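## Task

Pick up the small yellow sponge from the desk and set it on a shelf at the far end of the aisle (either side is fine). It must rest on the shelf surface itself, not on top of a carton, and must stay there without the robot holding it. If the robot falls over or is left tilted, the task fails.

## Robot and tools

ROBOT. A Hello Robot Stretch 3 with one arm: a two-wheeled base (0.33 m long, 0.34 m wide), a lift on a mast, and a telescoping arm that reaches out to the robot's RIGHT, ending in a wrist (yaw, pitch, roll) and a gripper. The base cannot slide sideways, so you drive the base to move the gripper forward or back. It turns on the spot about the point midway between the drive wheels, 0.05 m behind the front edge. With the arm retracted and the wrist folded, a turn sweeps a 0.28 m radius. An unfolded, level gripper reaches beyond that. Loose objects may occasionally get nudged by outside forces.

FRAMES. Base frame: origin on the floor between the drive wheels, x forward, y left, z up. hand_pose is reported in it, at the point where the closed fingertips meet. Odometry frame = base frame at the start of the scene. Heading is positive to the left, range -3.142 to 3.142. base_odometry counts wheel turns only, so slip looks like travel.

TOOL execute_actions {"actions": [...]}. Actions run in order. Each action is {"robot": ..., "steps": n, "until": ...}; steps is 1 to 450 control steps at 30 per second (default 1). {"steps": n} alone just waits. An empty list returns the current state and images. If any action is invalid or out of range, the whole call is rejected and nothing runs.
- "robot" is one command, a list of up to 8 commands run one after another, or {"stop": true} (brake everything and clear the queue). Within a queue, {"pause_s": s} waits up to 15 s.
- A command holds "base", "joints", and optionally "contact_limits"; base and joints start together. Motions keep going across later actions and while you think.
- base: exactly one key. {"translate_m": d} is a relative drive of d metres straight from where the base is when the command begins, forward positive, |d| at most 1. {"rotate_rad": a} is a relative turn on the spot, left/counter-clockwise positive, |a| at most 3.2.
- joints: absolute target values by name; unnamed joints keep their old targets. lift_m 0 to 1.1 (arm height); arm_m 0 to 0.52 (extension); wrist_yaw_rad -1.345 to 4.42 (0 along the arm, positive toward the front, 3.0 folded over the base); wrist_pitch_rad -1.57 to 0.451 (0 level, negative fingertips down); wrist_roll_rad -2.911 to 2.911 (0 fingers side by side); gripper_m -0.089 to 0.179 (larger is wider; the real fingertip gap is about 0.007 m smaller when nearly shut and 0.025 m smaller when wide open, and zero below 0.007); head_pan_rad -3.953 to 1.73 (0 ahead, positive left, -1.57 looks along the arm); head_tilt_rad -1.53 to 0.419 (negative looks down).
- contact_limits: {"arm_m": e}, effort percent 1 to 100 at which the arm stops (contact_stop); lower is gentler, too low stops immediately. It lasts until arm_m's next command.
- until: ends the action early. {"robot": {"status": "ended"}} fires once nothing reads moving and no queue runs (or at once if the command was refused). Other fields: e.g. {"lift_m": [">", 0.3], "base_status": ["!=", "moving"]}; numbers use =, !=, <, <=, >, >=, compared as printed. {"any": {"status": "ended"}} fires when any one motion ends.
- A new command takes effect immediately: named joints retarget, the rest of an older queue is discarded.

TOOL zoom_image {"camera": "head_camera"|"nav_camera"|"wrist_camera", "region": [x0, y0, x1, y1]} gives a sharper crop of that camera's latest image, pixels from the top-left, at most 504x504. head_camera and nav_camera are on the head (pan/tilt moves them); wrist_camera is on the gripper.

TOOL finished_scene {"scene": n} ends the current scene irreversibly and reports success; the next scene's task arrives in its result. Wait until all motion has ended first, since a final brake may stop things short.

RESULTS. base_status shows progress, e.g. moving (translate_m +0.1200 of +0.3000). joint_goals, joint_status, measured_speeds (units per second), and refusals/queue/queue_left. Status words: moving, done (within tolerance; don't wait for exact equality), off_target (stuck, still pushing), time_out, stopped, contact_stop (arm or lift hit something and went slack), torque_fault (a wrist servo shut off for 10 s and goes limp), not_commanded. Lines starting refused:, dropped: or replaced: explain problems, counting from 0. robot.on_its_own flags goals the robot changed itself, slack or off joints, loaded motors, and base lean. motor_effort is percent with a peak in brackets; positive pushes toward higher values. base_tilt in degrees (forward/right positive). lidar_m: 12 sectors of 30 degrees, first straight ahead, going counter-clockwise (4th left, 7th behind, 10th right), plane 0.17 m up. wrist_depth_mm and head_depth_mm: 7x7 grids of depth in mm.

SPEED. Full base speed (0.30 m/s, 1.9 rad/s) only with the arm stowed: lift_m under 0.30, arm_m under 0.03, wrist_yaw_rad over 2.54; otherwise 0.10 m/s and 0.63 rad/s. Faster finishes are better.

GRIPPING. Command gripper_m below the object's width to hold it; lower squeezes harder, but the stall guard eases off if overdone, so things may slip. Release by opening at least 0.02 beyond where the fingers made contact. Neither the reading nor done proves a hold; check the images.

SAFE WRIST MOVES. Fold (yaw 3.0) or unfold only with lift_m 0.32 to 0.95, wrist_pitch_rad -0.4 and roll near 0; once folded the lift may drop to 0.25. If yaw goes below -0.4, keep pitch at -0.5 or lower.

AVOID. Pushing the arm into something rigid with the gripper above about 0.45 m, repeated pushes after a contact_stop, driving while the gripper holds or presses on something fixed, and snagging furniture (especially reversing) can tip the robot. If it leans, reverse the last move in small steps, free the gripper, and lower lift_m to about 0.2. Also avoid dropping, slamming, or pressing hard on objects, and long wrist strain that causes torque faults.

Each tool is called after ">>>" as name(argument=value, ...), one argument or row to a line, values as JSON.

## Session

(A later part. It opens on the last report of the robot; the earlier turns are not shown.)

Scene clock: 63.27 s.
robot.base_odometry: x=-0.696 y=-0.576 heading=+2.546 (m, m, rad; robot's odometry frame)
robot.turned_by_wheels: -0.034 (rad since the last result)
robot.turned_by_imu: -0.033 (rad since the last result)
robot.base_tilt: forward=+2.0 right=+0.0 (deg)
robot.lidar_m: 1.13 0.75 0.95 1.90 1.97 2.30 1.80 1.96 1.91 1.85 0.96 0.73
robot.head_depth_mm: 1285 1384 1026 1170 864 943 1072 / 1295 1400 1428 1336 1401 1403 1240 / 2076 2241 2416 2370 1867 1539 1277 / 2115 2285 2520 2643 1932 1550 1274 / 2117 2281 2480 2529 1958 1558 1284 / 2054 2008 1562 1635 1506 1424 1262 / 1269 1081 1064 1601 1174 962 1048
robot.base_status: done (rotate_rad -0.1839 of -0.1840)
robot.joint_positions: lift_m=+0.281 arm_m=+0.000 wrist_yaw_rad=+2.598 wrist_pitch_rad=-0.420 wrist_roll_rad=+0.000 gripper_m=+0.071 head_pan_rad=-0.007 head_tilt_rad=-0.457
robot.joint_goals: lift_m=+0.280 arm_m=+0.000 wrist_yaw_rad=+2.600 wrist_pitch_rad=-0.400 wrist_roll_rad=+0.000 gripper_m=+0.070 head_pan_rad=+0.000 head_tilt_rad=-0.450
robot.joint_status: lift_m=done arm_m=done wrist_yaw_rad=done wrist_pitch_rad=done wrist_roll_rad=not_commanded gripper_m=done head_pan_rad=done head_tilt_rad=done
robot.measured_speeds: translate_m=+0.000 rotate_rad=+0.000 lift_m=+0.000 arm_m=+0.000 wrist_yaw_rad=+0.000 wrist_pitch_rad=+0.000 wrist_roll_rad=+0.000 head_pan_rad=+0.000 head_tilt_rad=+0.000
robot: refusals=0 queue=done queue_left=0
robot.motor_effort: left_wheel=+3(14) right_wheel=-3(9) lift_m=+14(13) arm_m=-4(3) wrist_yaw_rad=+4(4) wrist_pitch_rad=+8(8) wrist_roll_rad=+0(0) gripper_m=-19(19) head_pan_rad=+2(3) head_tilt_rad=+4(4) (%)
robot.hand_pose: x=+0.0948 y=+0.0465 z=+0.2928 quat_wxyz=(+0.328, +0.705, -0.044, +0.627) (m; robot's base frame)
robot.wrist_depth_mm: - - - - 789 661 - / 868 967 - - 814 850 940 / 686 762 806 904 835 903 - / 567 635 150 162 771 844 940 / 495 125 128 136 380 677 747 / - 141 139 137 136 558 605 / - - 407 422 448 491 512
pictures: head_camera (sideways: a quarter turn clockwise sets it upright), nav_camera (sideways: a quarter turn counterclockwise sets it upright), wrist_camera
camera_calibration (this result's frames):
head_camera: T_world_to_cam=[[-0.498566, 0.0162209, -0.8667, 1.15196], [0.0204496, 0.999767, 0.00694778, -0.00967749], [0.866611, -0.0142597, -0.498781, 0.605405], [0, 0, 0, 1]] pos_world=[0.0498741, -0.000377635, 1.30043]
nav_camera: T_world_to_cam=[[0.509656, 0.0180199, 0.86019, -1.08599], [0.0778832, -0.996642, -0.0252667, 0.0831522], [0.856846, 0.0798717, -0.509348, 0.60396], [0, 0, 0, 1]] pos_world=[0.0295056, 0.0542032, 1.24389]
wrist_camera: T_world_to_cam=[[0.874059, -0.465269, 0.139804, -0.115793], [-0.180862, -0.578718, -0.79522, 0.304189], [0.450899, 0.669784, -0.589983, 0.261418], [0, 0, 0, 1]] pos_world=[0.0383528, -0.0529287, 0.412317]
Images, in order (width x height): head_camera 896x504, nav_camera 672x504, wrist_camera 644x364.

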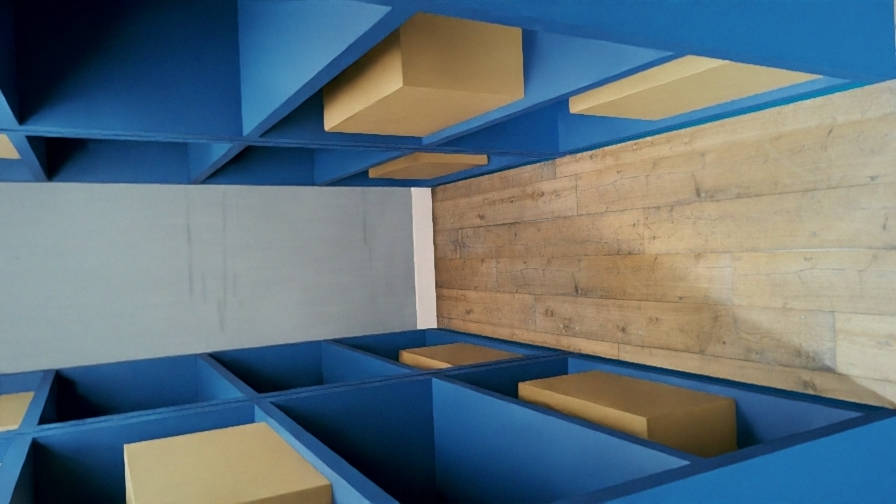

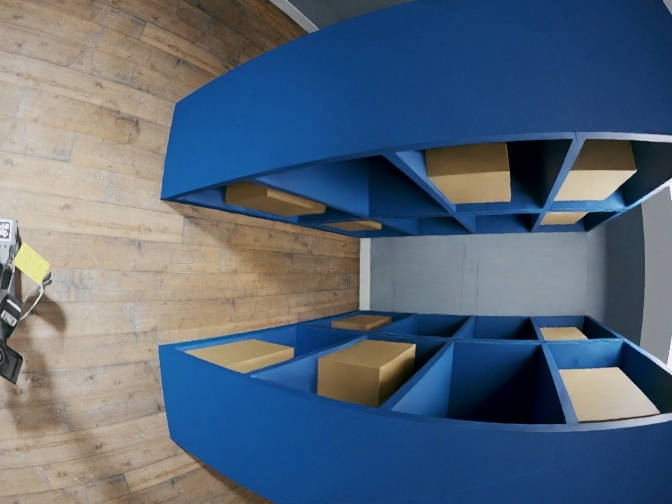

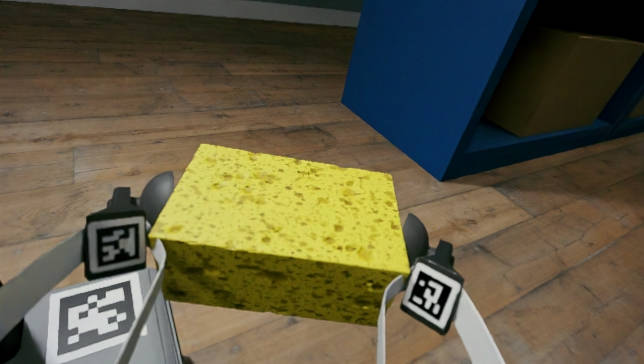

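>>> execute_actions(
  actions=[
    {"robot": {"base": {"translate_m": 1.0}}, "steps": 450, "until": {"robot": {"status": "ended"}}},
  ],
)

Scene clock: 68.90 s.
robot.base_odometry: x=-1.524 y=-0.015 heading=+2.546 (m, m, rad; robot's odometry frame)
robot.turned_by_wheels: +0.000 (rad since the last result)
robot.turned_by_imu: +0.001 (rad since the last result)
robot.base_tilt: forward=+2.0 right=+0.1 (deg)
robot.lidar_m: 1.11 0.50 0.37 0.35 0.44 2.69 2.78 0.39 0.30 0.29 0.30 0.62
robot.head_depth_mm: 1237 1344 958 1454 1096 857 907 / 1245 1358 1472 1543 1373 1390 1242 / 1266 1393 1524 1684 1829 1536 1277 / 1273 1388 1519 1687 1823 1551 1280 / 1276 1387 1516 1678 1822 1550 1289 / 1270 1364 1494 1592 1733 1429 1247 / 1234 1333 1239 1545 1178 1019 930
robot.base_status: done (translate_m +1.0000 of +1.0000)
robot.joint_positions: lift_m=+0.281 arm_m=+0.000 wrist_yaw_rad=+2.598 wrist_pitch_rad=-0.420 wrist_roll_rad=+0.000 gripper_m=+0.071 head_pan_rad=-0.007 head_tilt_rad=-0.457
robot.joint_goals: lift_m=+0.280 arm_m=+0.000 wrist_yaw_rad=+2.600 wrist_pitch_rad=-0.400 wrist_roll_rad=+0.000 gripper_m=+0.070 head_pan_rad=+0.000 head_tilt_rad=-0.450
robot.joint_status: lift_m=done arm_m=done wrist_yaw_rad=done wrist_pitch_rad=done wrist_roll_rad=not_commanded gripper_m=done head_pan_rad=done head_tilt_rad=done
robot.measured_speeds: translate_m=+0.000 rotate_rad=+0.000 lift_m=+0.000 arm_m=+0.000 wrist_yaw_rad=+0.000 wrist_pitch_rad=+0.000 wrist_roll_rad=+0.000 head_pan_rad=+0.000 head_tilt_rad=+0.000
robot: refusals=0 queue=done queue_left=0
robot.motor_effort: left_wheel=+3(14) right_wheel=-3(6) lift_m=+13(13) arm_m=-4(3) wrist_yaw_rad=+3(4) wrist_pitch_rad=+8(8) wrist_roll_rad=+0(0) gripper_m=-20(20) head_pan_rad=+2(1) head_tilt_rad=+4(4) (%)
robot.hand_pose: x=+0.0948 y=+0.0465 z=+0.2928 quat_wxyz=(+0.328, +0.705, -0.044, +0.627) (m; robot's base frame)
robot.wrist_depth_mm: 322 341 384 446 586 664 - / 626 367 426 489 632 745 - / 530 406 460 555 691 858 - / 458 439 150 161 721 834 975 / 405 125 128 136 377 681 736 / - 141 139 137 136 567 600 / - - 410 431 449 492 512
pictures: head_camera (sideways: a quarter turn clockwise sets it upright), nav_camera (sideways: a quarter turn counterclockwise sets it upright), wrist_camera
camera_calibration (this result's frames):
head_camera: T_world_to_cam=[[-0.498434, 0.0162159, -0.866776, 1.15206], [0.0204404, 0.999767, 0.00694984, -0.00968012], [0.866687, -0.0142532, -0.498649, 0.605233], [0, 0, 0, 1]] pos_world=[0.0498743, -0.000377283, 1.30044]
nav_camera: T_world_to_cam=[[0.509524, 0.018025, 0.860268, -1.08609], [0.0778951, -0.996642, -0.0252538, 0.0831353], [0.856923, 0.0798781, -0.509217, 0.60379], [0, 0, 0, 1]] pos_world=[0.029514, 0.0542034, 1.24389]
wrist_camera: T_world_to_cam=[[0.874075, -0.46524, 0.139805, -0.115788], [-0.180835, -0.578713, -0.795229, 0.304193], [0.450879, 0.669808, -0.58997, 0.261415], [0, 0, 0, 1]] pos_world=[0.0383496, -0.0529265, 0.412318]
Images, in order (width x height): head_camera 896x504, nav_camera 672x504, wrist_camera 644x364.

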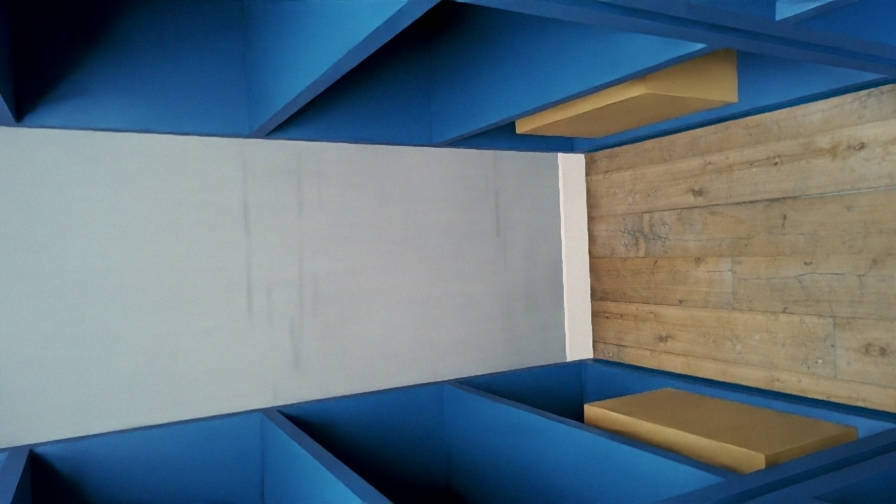

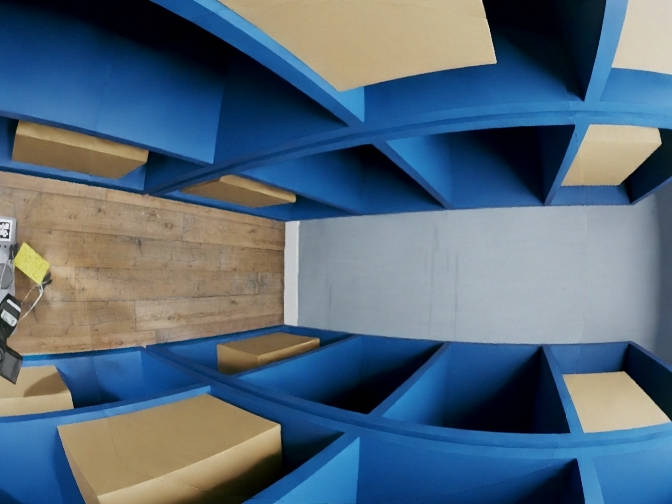

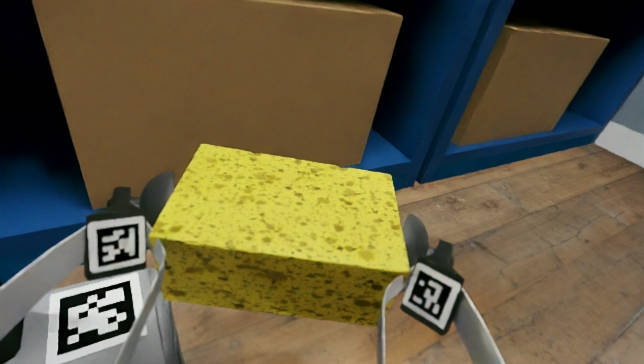

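>>> execute_actions(
  actions=[
    {"robot": [{"base": {"translate_m": 0.95}, "joints": {"head_pan_rad": -1.57, "head_tilt_rad": -1.0}}, {"joints": {"lift_m": 0.66}}], "steps": 450, "until": {"robot": {"status": "ended"}}},
  ],
)

Scene clock: 78.47 s.
robot.base_odometry: x=-2.310 y=+0.518 heading=+2.546 (m, m, rad; robot's odometry frame)
robot.turned_by_wheels: +0.000 (rad since the last result)
robot.turned_by_imu: +0.001 (rad since the last result)
robot.base_tilt: forward=+2.0 right=+0.1 (deg)
robot.lidar_m: 0.59 0.61 0.37 0.36 0.37 0.49 1.15 0.40 0.41 0.29 0.30 0.40
robot.head_depth_mm: 506 430 380 838 781 - - / 509 432 381 856 779 1177 - / 513 434 381 858 785 - - / 515 435 379 860 793 1148 - / 518 438 379 864 796 1164 1077 / 521 440 380 853 784 1163 1103 / 523 441 382 852 789 1154 1096
robot.base_status: done (translate_m +0.9500 of +0.9500)
robot.joint_positions: lift_m=+0.659 arm_m=+0.000 wrist_yaw_rad=+2.598 wrist_pitch_rad=-0.419 wrist_roll_rad=+0.000 gripper_m=+0.071 head_pan_rad=-1.563 head_tilt_rad=-0.988
robot.joint_goals: lift_m=+0.660 arm_m=+0.000 wrist_yaw_rad=+2.600 wrist_pitch_rad=-0.400 wrist_roll_rad=+0.000 gripper_m=+0.070 head_pan_rad=-1.570 head_tilt_rad=-1.000
robot.joint_status: lift_m=done arm_m=done wrist_yaw_rad=done wrist_pitch_rad=done wrist_roll_rad=not_commanded gripper_m=done head_pan_rad=done head_tilt_rad=done
robot.measured_speeds: translate_m=+0.000 rotate_rad=+0.000 lift_m=+0.000 arm_m=+0.000 wrist_yaw_rad=+0.000 wrist_pitch_rad=+0.000 wrist_roll_rad=+0.000 head_pan_rad=+0.000 head_tilt_rad=+0.000
robot: refusals=0 queue=done queue_left=0
robot.motor_effort: left_wheel=+3(14) right_wheel=-2(6) lift_m=+31(31) arm_m=-3(3) wrist_yaw_rad=+3(3) wrist_pitch_rad=+8(8) wrist_roll_rad=+0(0) gripper_m=-20(19) head_pan_rad=-3(35) head_tilt_rad=-7(45) (%)
robot.hand_pose: x=+0.0948 y=+0.0466 z=+0.6718 quat_wxyz=(+0.328, +0.705, -0.044, +0.627) (m; robot's base frame)
robot.wrist_depth_mm: 633 714 817 839 625 536 434 / 554 607 682 762 636 546 441 / 436 469 510 586 658 553 451 / 384 422 149 161 703 577 460 / 531 125 128 136 421 595 470 / 500 545 140 137 136 600 485 / 547 637 754 821 828 601 493
pictures: head_camera (sideways: a quarter turn clockwise sets it upright), nav_camera (sideways: a quarter turn counterclockwise sets it upright), wrist_camera
camera_calibration (this result's frames):
head_camera: T_world_to_cam=[[0.00636389, 0.868843, -0.495047, 0.664545], [0.999969, -0.00780754, -0.000848066, -0.00550109], [-0.00460193, -0.495026, -0.868866, 1.09205], [0, 0, 0, 1]] pos_world=[0.00629735, -0.0368373, 1.27782]
nav_camera: T_world_to_cam=[[0.0279968, -0.874654, 0.483939, -0.592744], [-0.995607, -0.0676735, -0.064713, 0.141023], [0.0893514, -0.480001, -0.872706, 1.08121], [0, 0, 0, 1]] pos_world=[0.0603916, 0.0100776, 1.23955]
wrist_camera: T_world_to_cam=[[0.87408, -0.465227, 0.139811, -0.168772], [-0.180776, -0.578649, -0.795289, 0.605616], [0.450892, 0.669872, -0.589888, 0.484937], [0, 0, 0, 1]] pos_world=[0.0383473, -0.0529242, 0.791295]
Images, in order (width x height): head_camera 896x504, nav_camera 672x504, wrist_camera 644x364.

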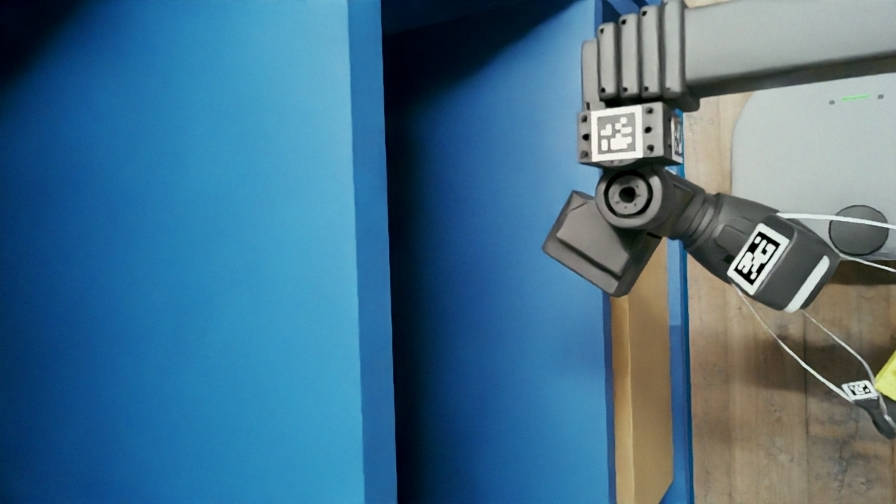

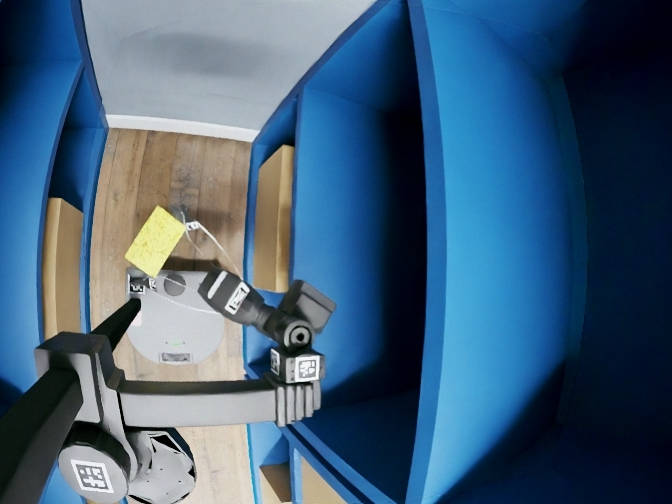

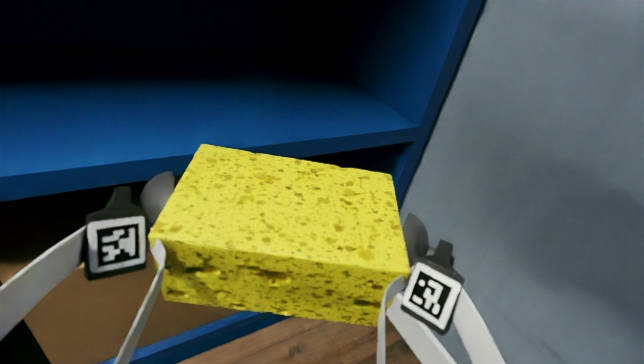

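>>> execute_actions(
  actions=[
    {"robot": [{"joints": {"wrist_yaw_rad": 0.0}, "base": {"translate_m": 0.1}}, {"joints": {"wrist_pitch_rad": -0.5, "arm_m": 0.11}}, {"joints": {"lift_m": 0.595}}], "steps": 450, "until": {"robot": {"status": "ended"}}},
  ],
)

Scene clock: 84.53 s.
robot.base_odometry: x=-2.393 y=+0.574 heading=+2.546 (m, m, rad; robot's odometry frame)
robot.turned_by_wheels: +0.000 (rad since the last result)
robot.turned_by_imu: +0.001 (rad since the last result)
robot.base_tilt: forward=+2.0 right=+0.1 (deg)
robot.lidar_m: 0.49 0.51 0.37 0.36 0.37 0.52 1.15 0.48 0.30 0.29 0.29 0.40
robot.head_depth_mm: 505 430 380 852 785 1157 - / 510 432 381 870 - - - / 512 433 379 851 948 1174 - / 515 436 378 834 792 1176 1088 / 518 437 379 864 794 1163 1087 / 519 440 380 851 786 1160 1091 / 522 441 382 852 788 1161 1099
robot.base_status: done (translate_m +0.1000 of +0.1000)
robot.joint_positions: lift_m=+0.596 arm_m=+0.110 wrist_yaw_rad=+0.002 wrist_pitch_rad=-0.515 wrist_roll_rad=+0.000 gripper_m=+0.071 head_pan_rad=-1.563 head_tilt_rad=-0.988
robot.joint_goals: lift_m=+0.595 arm_m=+0.110 wrist_yaw_rad=+0.000 wrist_pitch_rad=-0.500 wrist_roll_rad=+0.000 gripper_m=+0.070 head_pan_rad=-1.570 head_tilt_rad=-1.000
robot.joint_status: lift_m=done arm_m=done wrist_yaw_rad=done wrist_pitch_rad=done wrist_roll_rad=not_commanded gripper_m=done head_pan_rad=done head_tilt_rad=done
robot.measured_speeds: translate_m=+0.000 rotate_rad=+0.000 lift_m=+0.000 arm_m=+0.000 wrist_yaw_rad=+0.000 wrist_pitch_rad=+0.000 wrist_roll_rad=+0.000 head_pan_rad=+0.000 head_tilt_rad=+0.000
robot: refusals=0 queue=done queue_left=0
robot.motor_effort: left_wheel=+3(11) right_wheel=-3(4) lift_m=+13(30) arm_m=+4(5) wrist_yaw_rad=-3(5) wrist_pitch_rad=+6(7) wrist_roll_rad=+0(0) gripper_m=-20(20) head_pan_rad=-2(3) head_tilt_rad=-8(7) (%)
robot.hand_pose: x=-0.0211 y=-0.4657 z=+0.5870 quat_wxyz=(+0.684, +0.181, -0.683, -0.180) (m; robot's base frame)
robot.wrist_depth_mm: 349 348 340 338 331 328 323 / 329 356 369 375 372 364 362 / 273 289 314 341 379 397 390 / 232 251 149 161 303 332 355 / 207 125 128 136 200 274 295 / 177 181 139 137 136 234 248 / 161 168 175 181 191 204 215
pictures: head_camera (sideways: a quarter turn clockwise sets it upright), nav_camera (sideways: a quarter turn counterclockwise sets it upright), wrist_camera
camera_calibration (this result's frames):
head_camera: T_world_to_cam=[[0.00636389, 0.868843, -0.495046, 0.664545], [0.999969, -0.00780754, -0.00084807, -0.00550109], [-0.00460193, -0.495026, -0.868866, 1.09205], [0, 0, 0, 1]] pos_world=[0.00629735, -0.0368373, 1.27782]
nav_camera: T_world_to_cam=[[0.0279968, -0.874654, 0.483939, -0.592744], [-0.995607, -0.0676735, -0.0647131, 0.141023], [0.0893514, -0.480001, -0.872706, 1.08121], [0, 0, 0, 1]] pos_world=[0.0603916, 0.0100776, 1.23955]
wrist_camera: T_world_to_cam=[[-0.988544, -0.0695408, 0.133961, -0.145512], [-0.146192, 0.661906, -0.735192, 0.763966], [-0.037544, -0.746354, -0.66449, 0.204198], [0, 0, 0, 1]] pos_world=[-0.0244934, -0.363389, 0.716843]
Images, in order (width x height): head_camera 896x504, nav_camera 672x504, wrist_camera 644x364.

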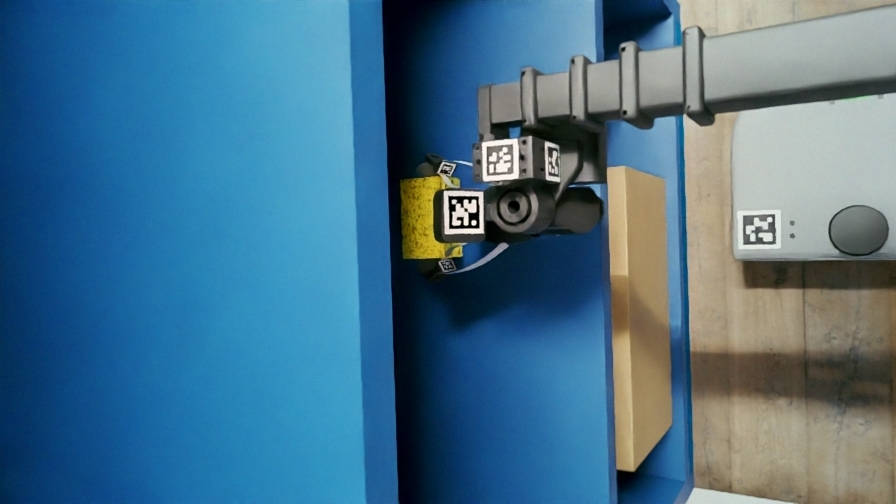

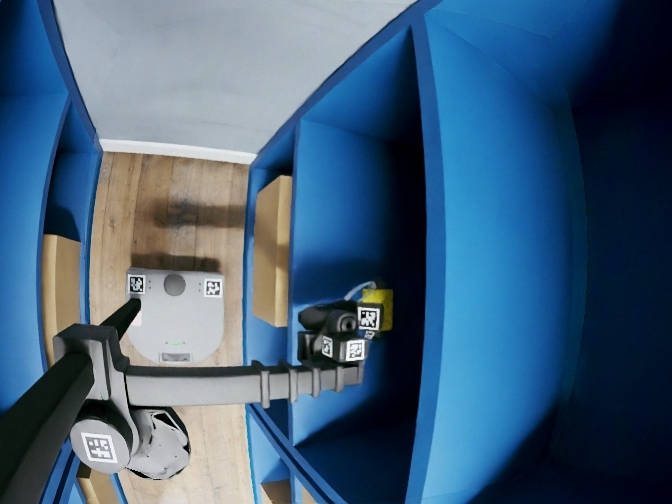

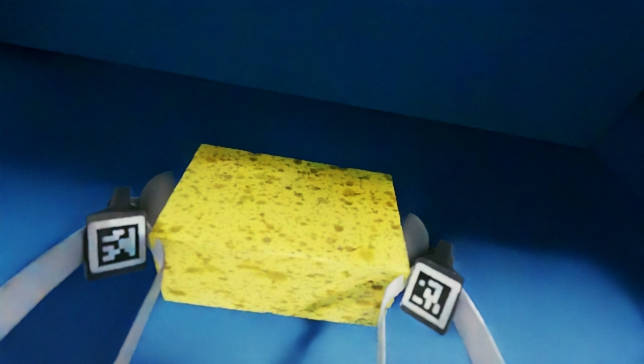

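>>> execute_actions(
  actions=[
    {"robot": [{"joints": {"lift_m": 0.564}}, {"joints": {"gripper_m": 0.17}}, {"pause_s": 0.3}, {"joints": {"lift_m": 0.64}}, {"joints": {"arm_m": 0.0}}], "steps": 450, "until": {"robot": {"status": "ended"}}},
  ],
)

Scene clock: 91.03 s.
robot.base_odometry: x=-2.393 y=+0.574 heading=+2.546 (m, m, rad; robot's odometry frame)
robot.turned_by_wheels: +0.000 (rad since the last result)
robot.turned_by_imu: +0.001 (rad since the last result)
robot.base_tilt: forward=+2.0 right=+0.1 (deg)
robot.lidar_m: 0.49 0.51 0.38 0.36 0.37 0.52 1.15 0.47 0.30 0.29 0.29 0.40
robot.head_depth_mm: 507 429 381 850 788 - - / 510 432 381 856 776 - - / 512 434 379 831 - - - / 515 436 378 833 808 1171 1088 / 517 438 379 864 796 1164 1089 / 519 439 381 853 784 1164 1095 / 522 441 382 854 788 1158 1097
robot.base_status: done (translate_m +0.1000 of +0.1000)
robot.joint_positions: lift_m=+0.639 arm_m=+0.000 wrist_yaw_rad=+0.002 wrist_pitch_rad=-0.516 wrist_roll_rad=+0.000 gripper_m=+0.170 head_pan_rad=-1.563 head_tilt_rad=-0.988
robot.joint_goals: lift_m=+0.640 arm_m=+0.000 wrist_yaw_rad=+0.000 wrist_pitch_rad=-0.500 wrist_roll_rad=+0.000 gripper_m=+0.170 head_pan_rad=-1.570 head_tilt_rad=-1.000
robot.joint_status: lift_m=done arm_m=done wrist_yaw_rad=done wrist_pitch_rad=done wrist_roll_rad=not_commanded gripper_m=done head_pan_rad=done head_tilt_rad=done
robot.measured_speeds: translate_m=+0.000 rotate_rad=+0.000 lift_m=+0.000 arm_m=+0.000 wrist_yaw_rad=+0.000 wrist_pitch_rad=+0.000 wrist_roll_rad=+0.000 head_pan_rad=+0.000 head_tilt_rad=+0.000
robot: refusals=0 queue=done queue_left=0
robot.motor_effort: left_wheel=+3(2) right_wheel=-2(2) lift_m=+32(33) arm_m=-4(4) wrist_yaw_rad=-3(3) wrist_pitch_rad=+6(6) wrist_roll_rad=+0(0) gripper_m=+0(97) head_pan_rad=-2(3) head_tilt_rad=-7(8) (%)
robot.hand_pose: x=-0.0211 y=-0.3563 z=+0.6309 quat_wxyz=(+0.684, +0.181, -0.683, -0.180) (m; robot's base frame)
robot.wrist_depth_mm: 454 449 443 436 435 424 419 / 405 442 477 487 480 475 428 / 339 359 389 421 466 509 413 / 300 308 298 283 375 409 399 / - 264 274 282 316 340 355 / 221 232 244 257 272 297 307 / 201 207 217 229 240 240 266
pictures: head_camera (sideways: a quarter turn clockwise sets it upright), nav_camera (sideways: a quarter turn counterclockwise sets it upright), wrist_camera
camera_calibration (this result's frames):
head_camera: T_world_to_cam=[[0.00636378, 0.868843, -0.495046, 0.664545], [0.999969, -0.00780742, -0.000848071, -0.00550109], [-0.00460187, -0.495026, -0.868866, 1.09205], [0, 0, 0, 1]] pos_world=[0.00629736, -0.0368373, 1.27782]
nav_camera: T_world_to_cam=[[0.0279969, -0.874654, 0.483939, -0.592744], [-0.995607, -0.0676736, -0.0647131, 0.141023], [0.0893514, -0.480001, -0.872706, 1.08121], [0, 0, 0, 1]] pos_world=[0.0603916, 0.0100776, 1.23955]
wrist_camera: T_world_to_cam=[[-0.988549, -0.0694815, 0.133951, -0.143776], [-0.146138, 0.662036, -0.735087, 0.723809], [-0.0376052, -0.746245, -0.664609, 0.31516], [0, 0, 0, 1]] pos_world=[-0.0245022, -0.253991, 0.760779]
Images, in order (width x height): head_camera 896x504, nav_camera 672x504, wrist_camera 644x364.

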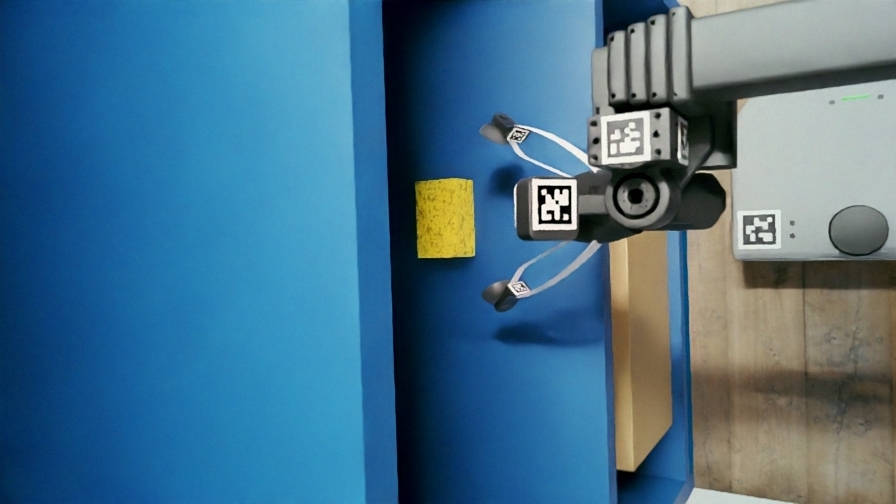

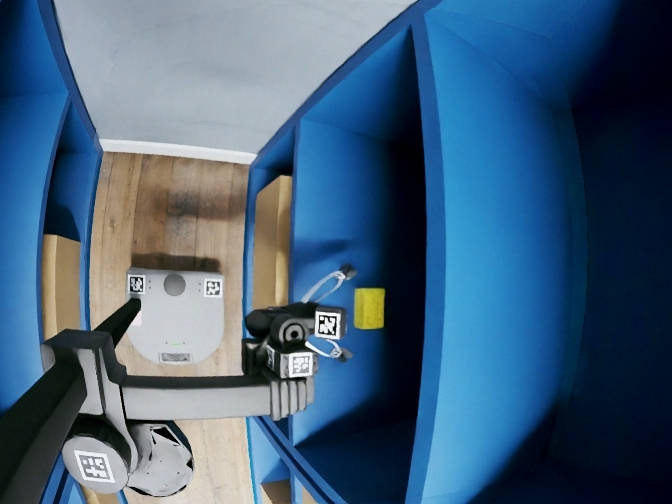

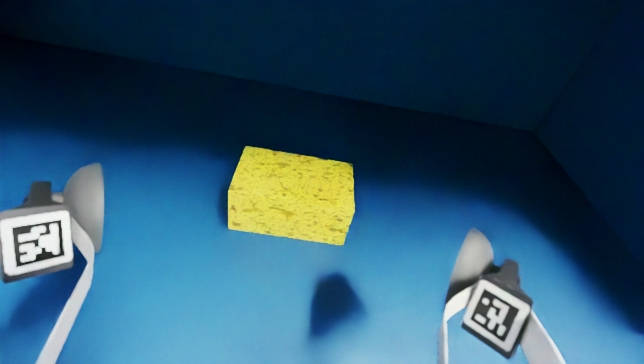

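>>> finished_scene(
  scene=2,
)

The scene is finished: the task was done.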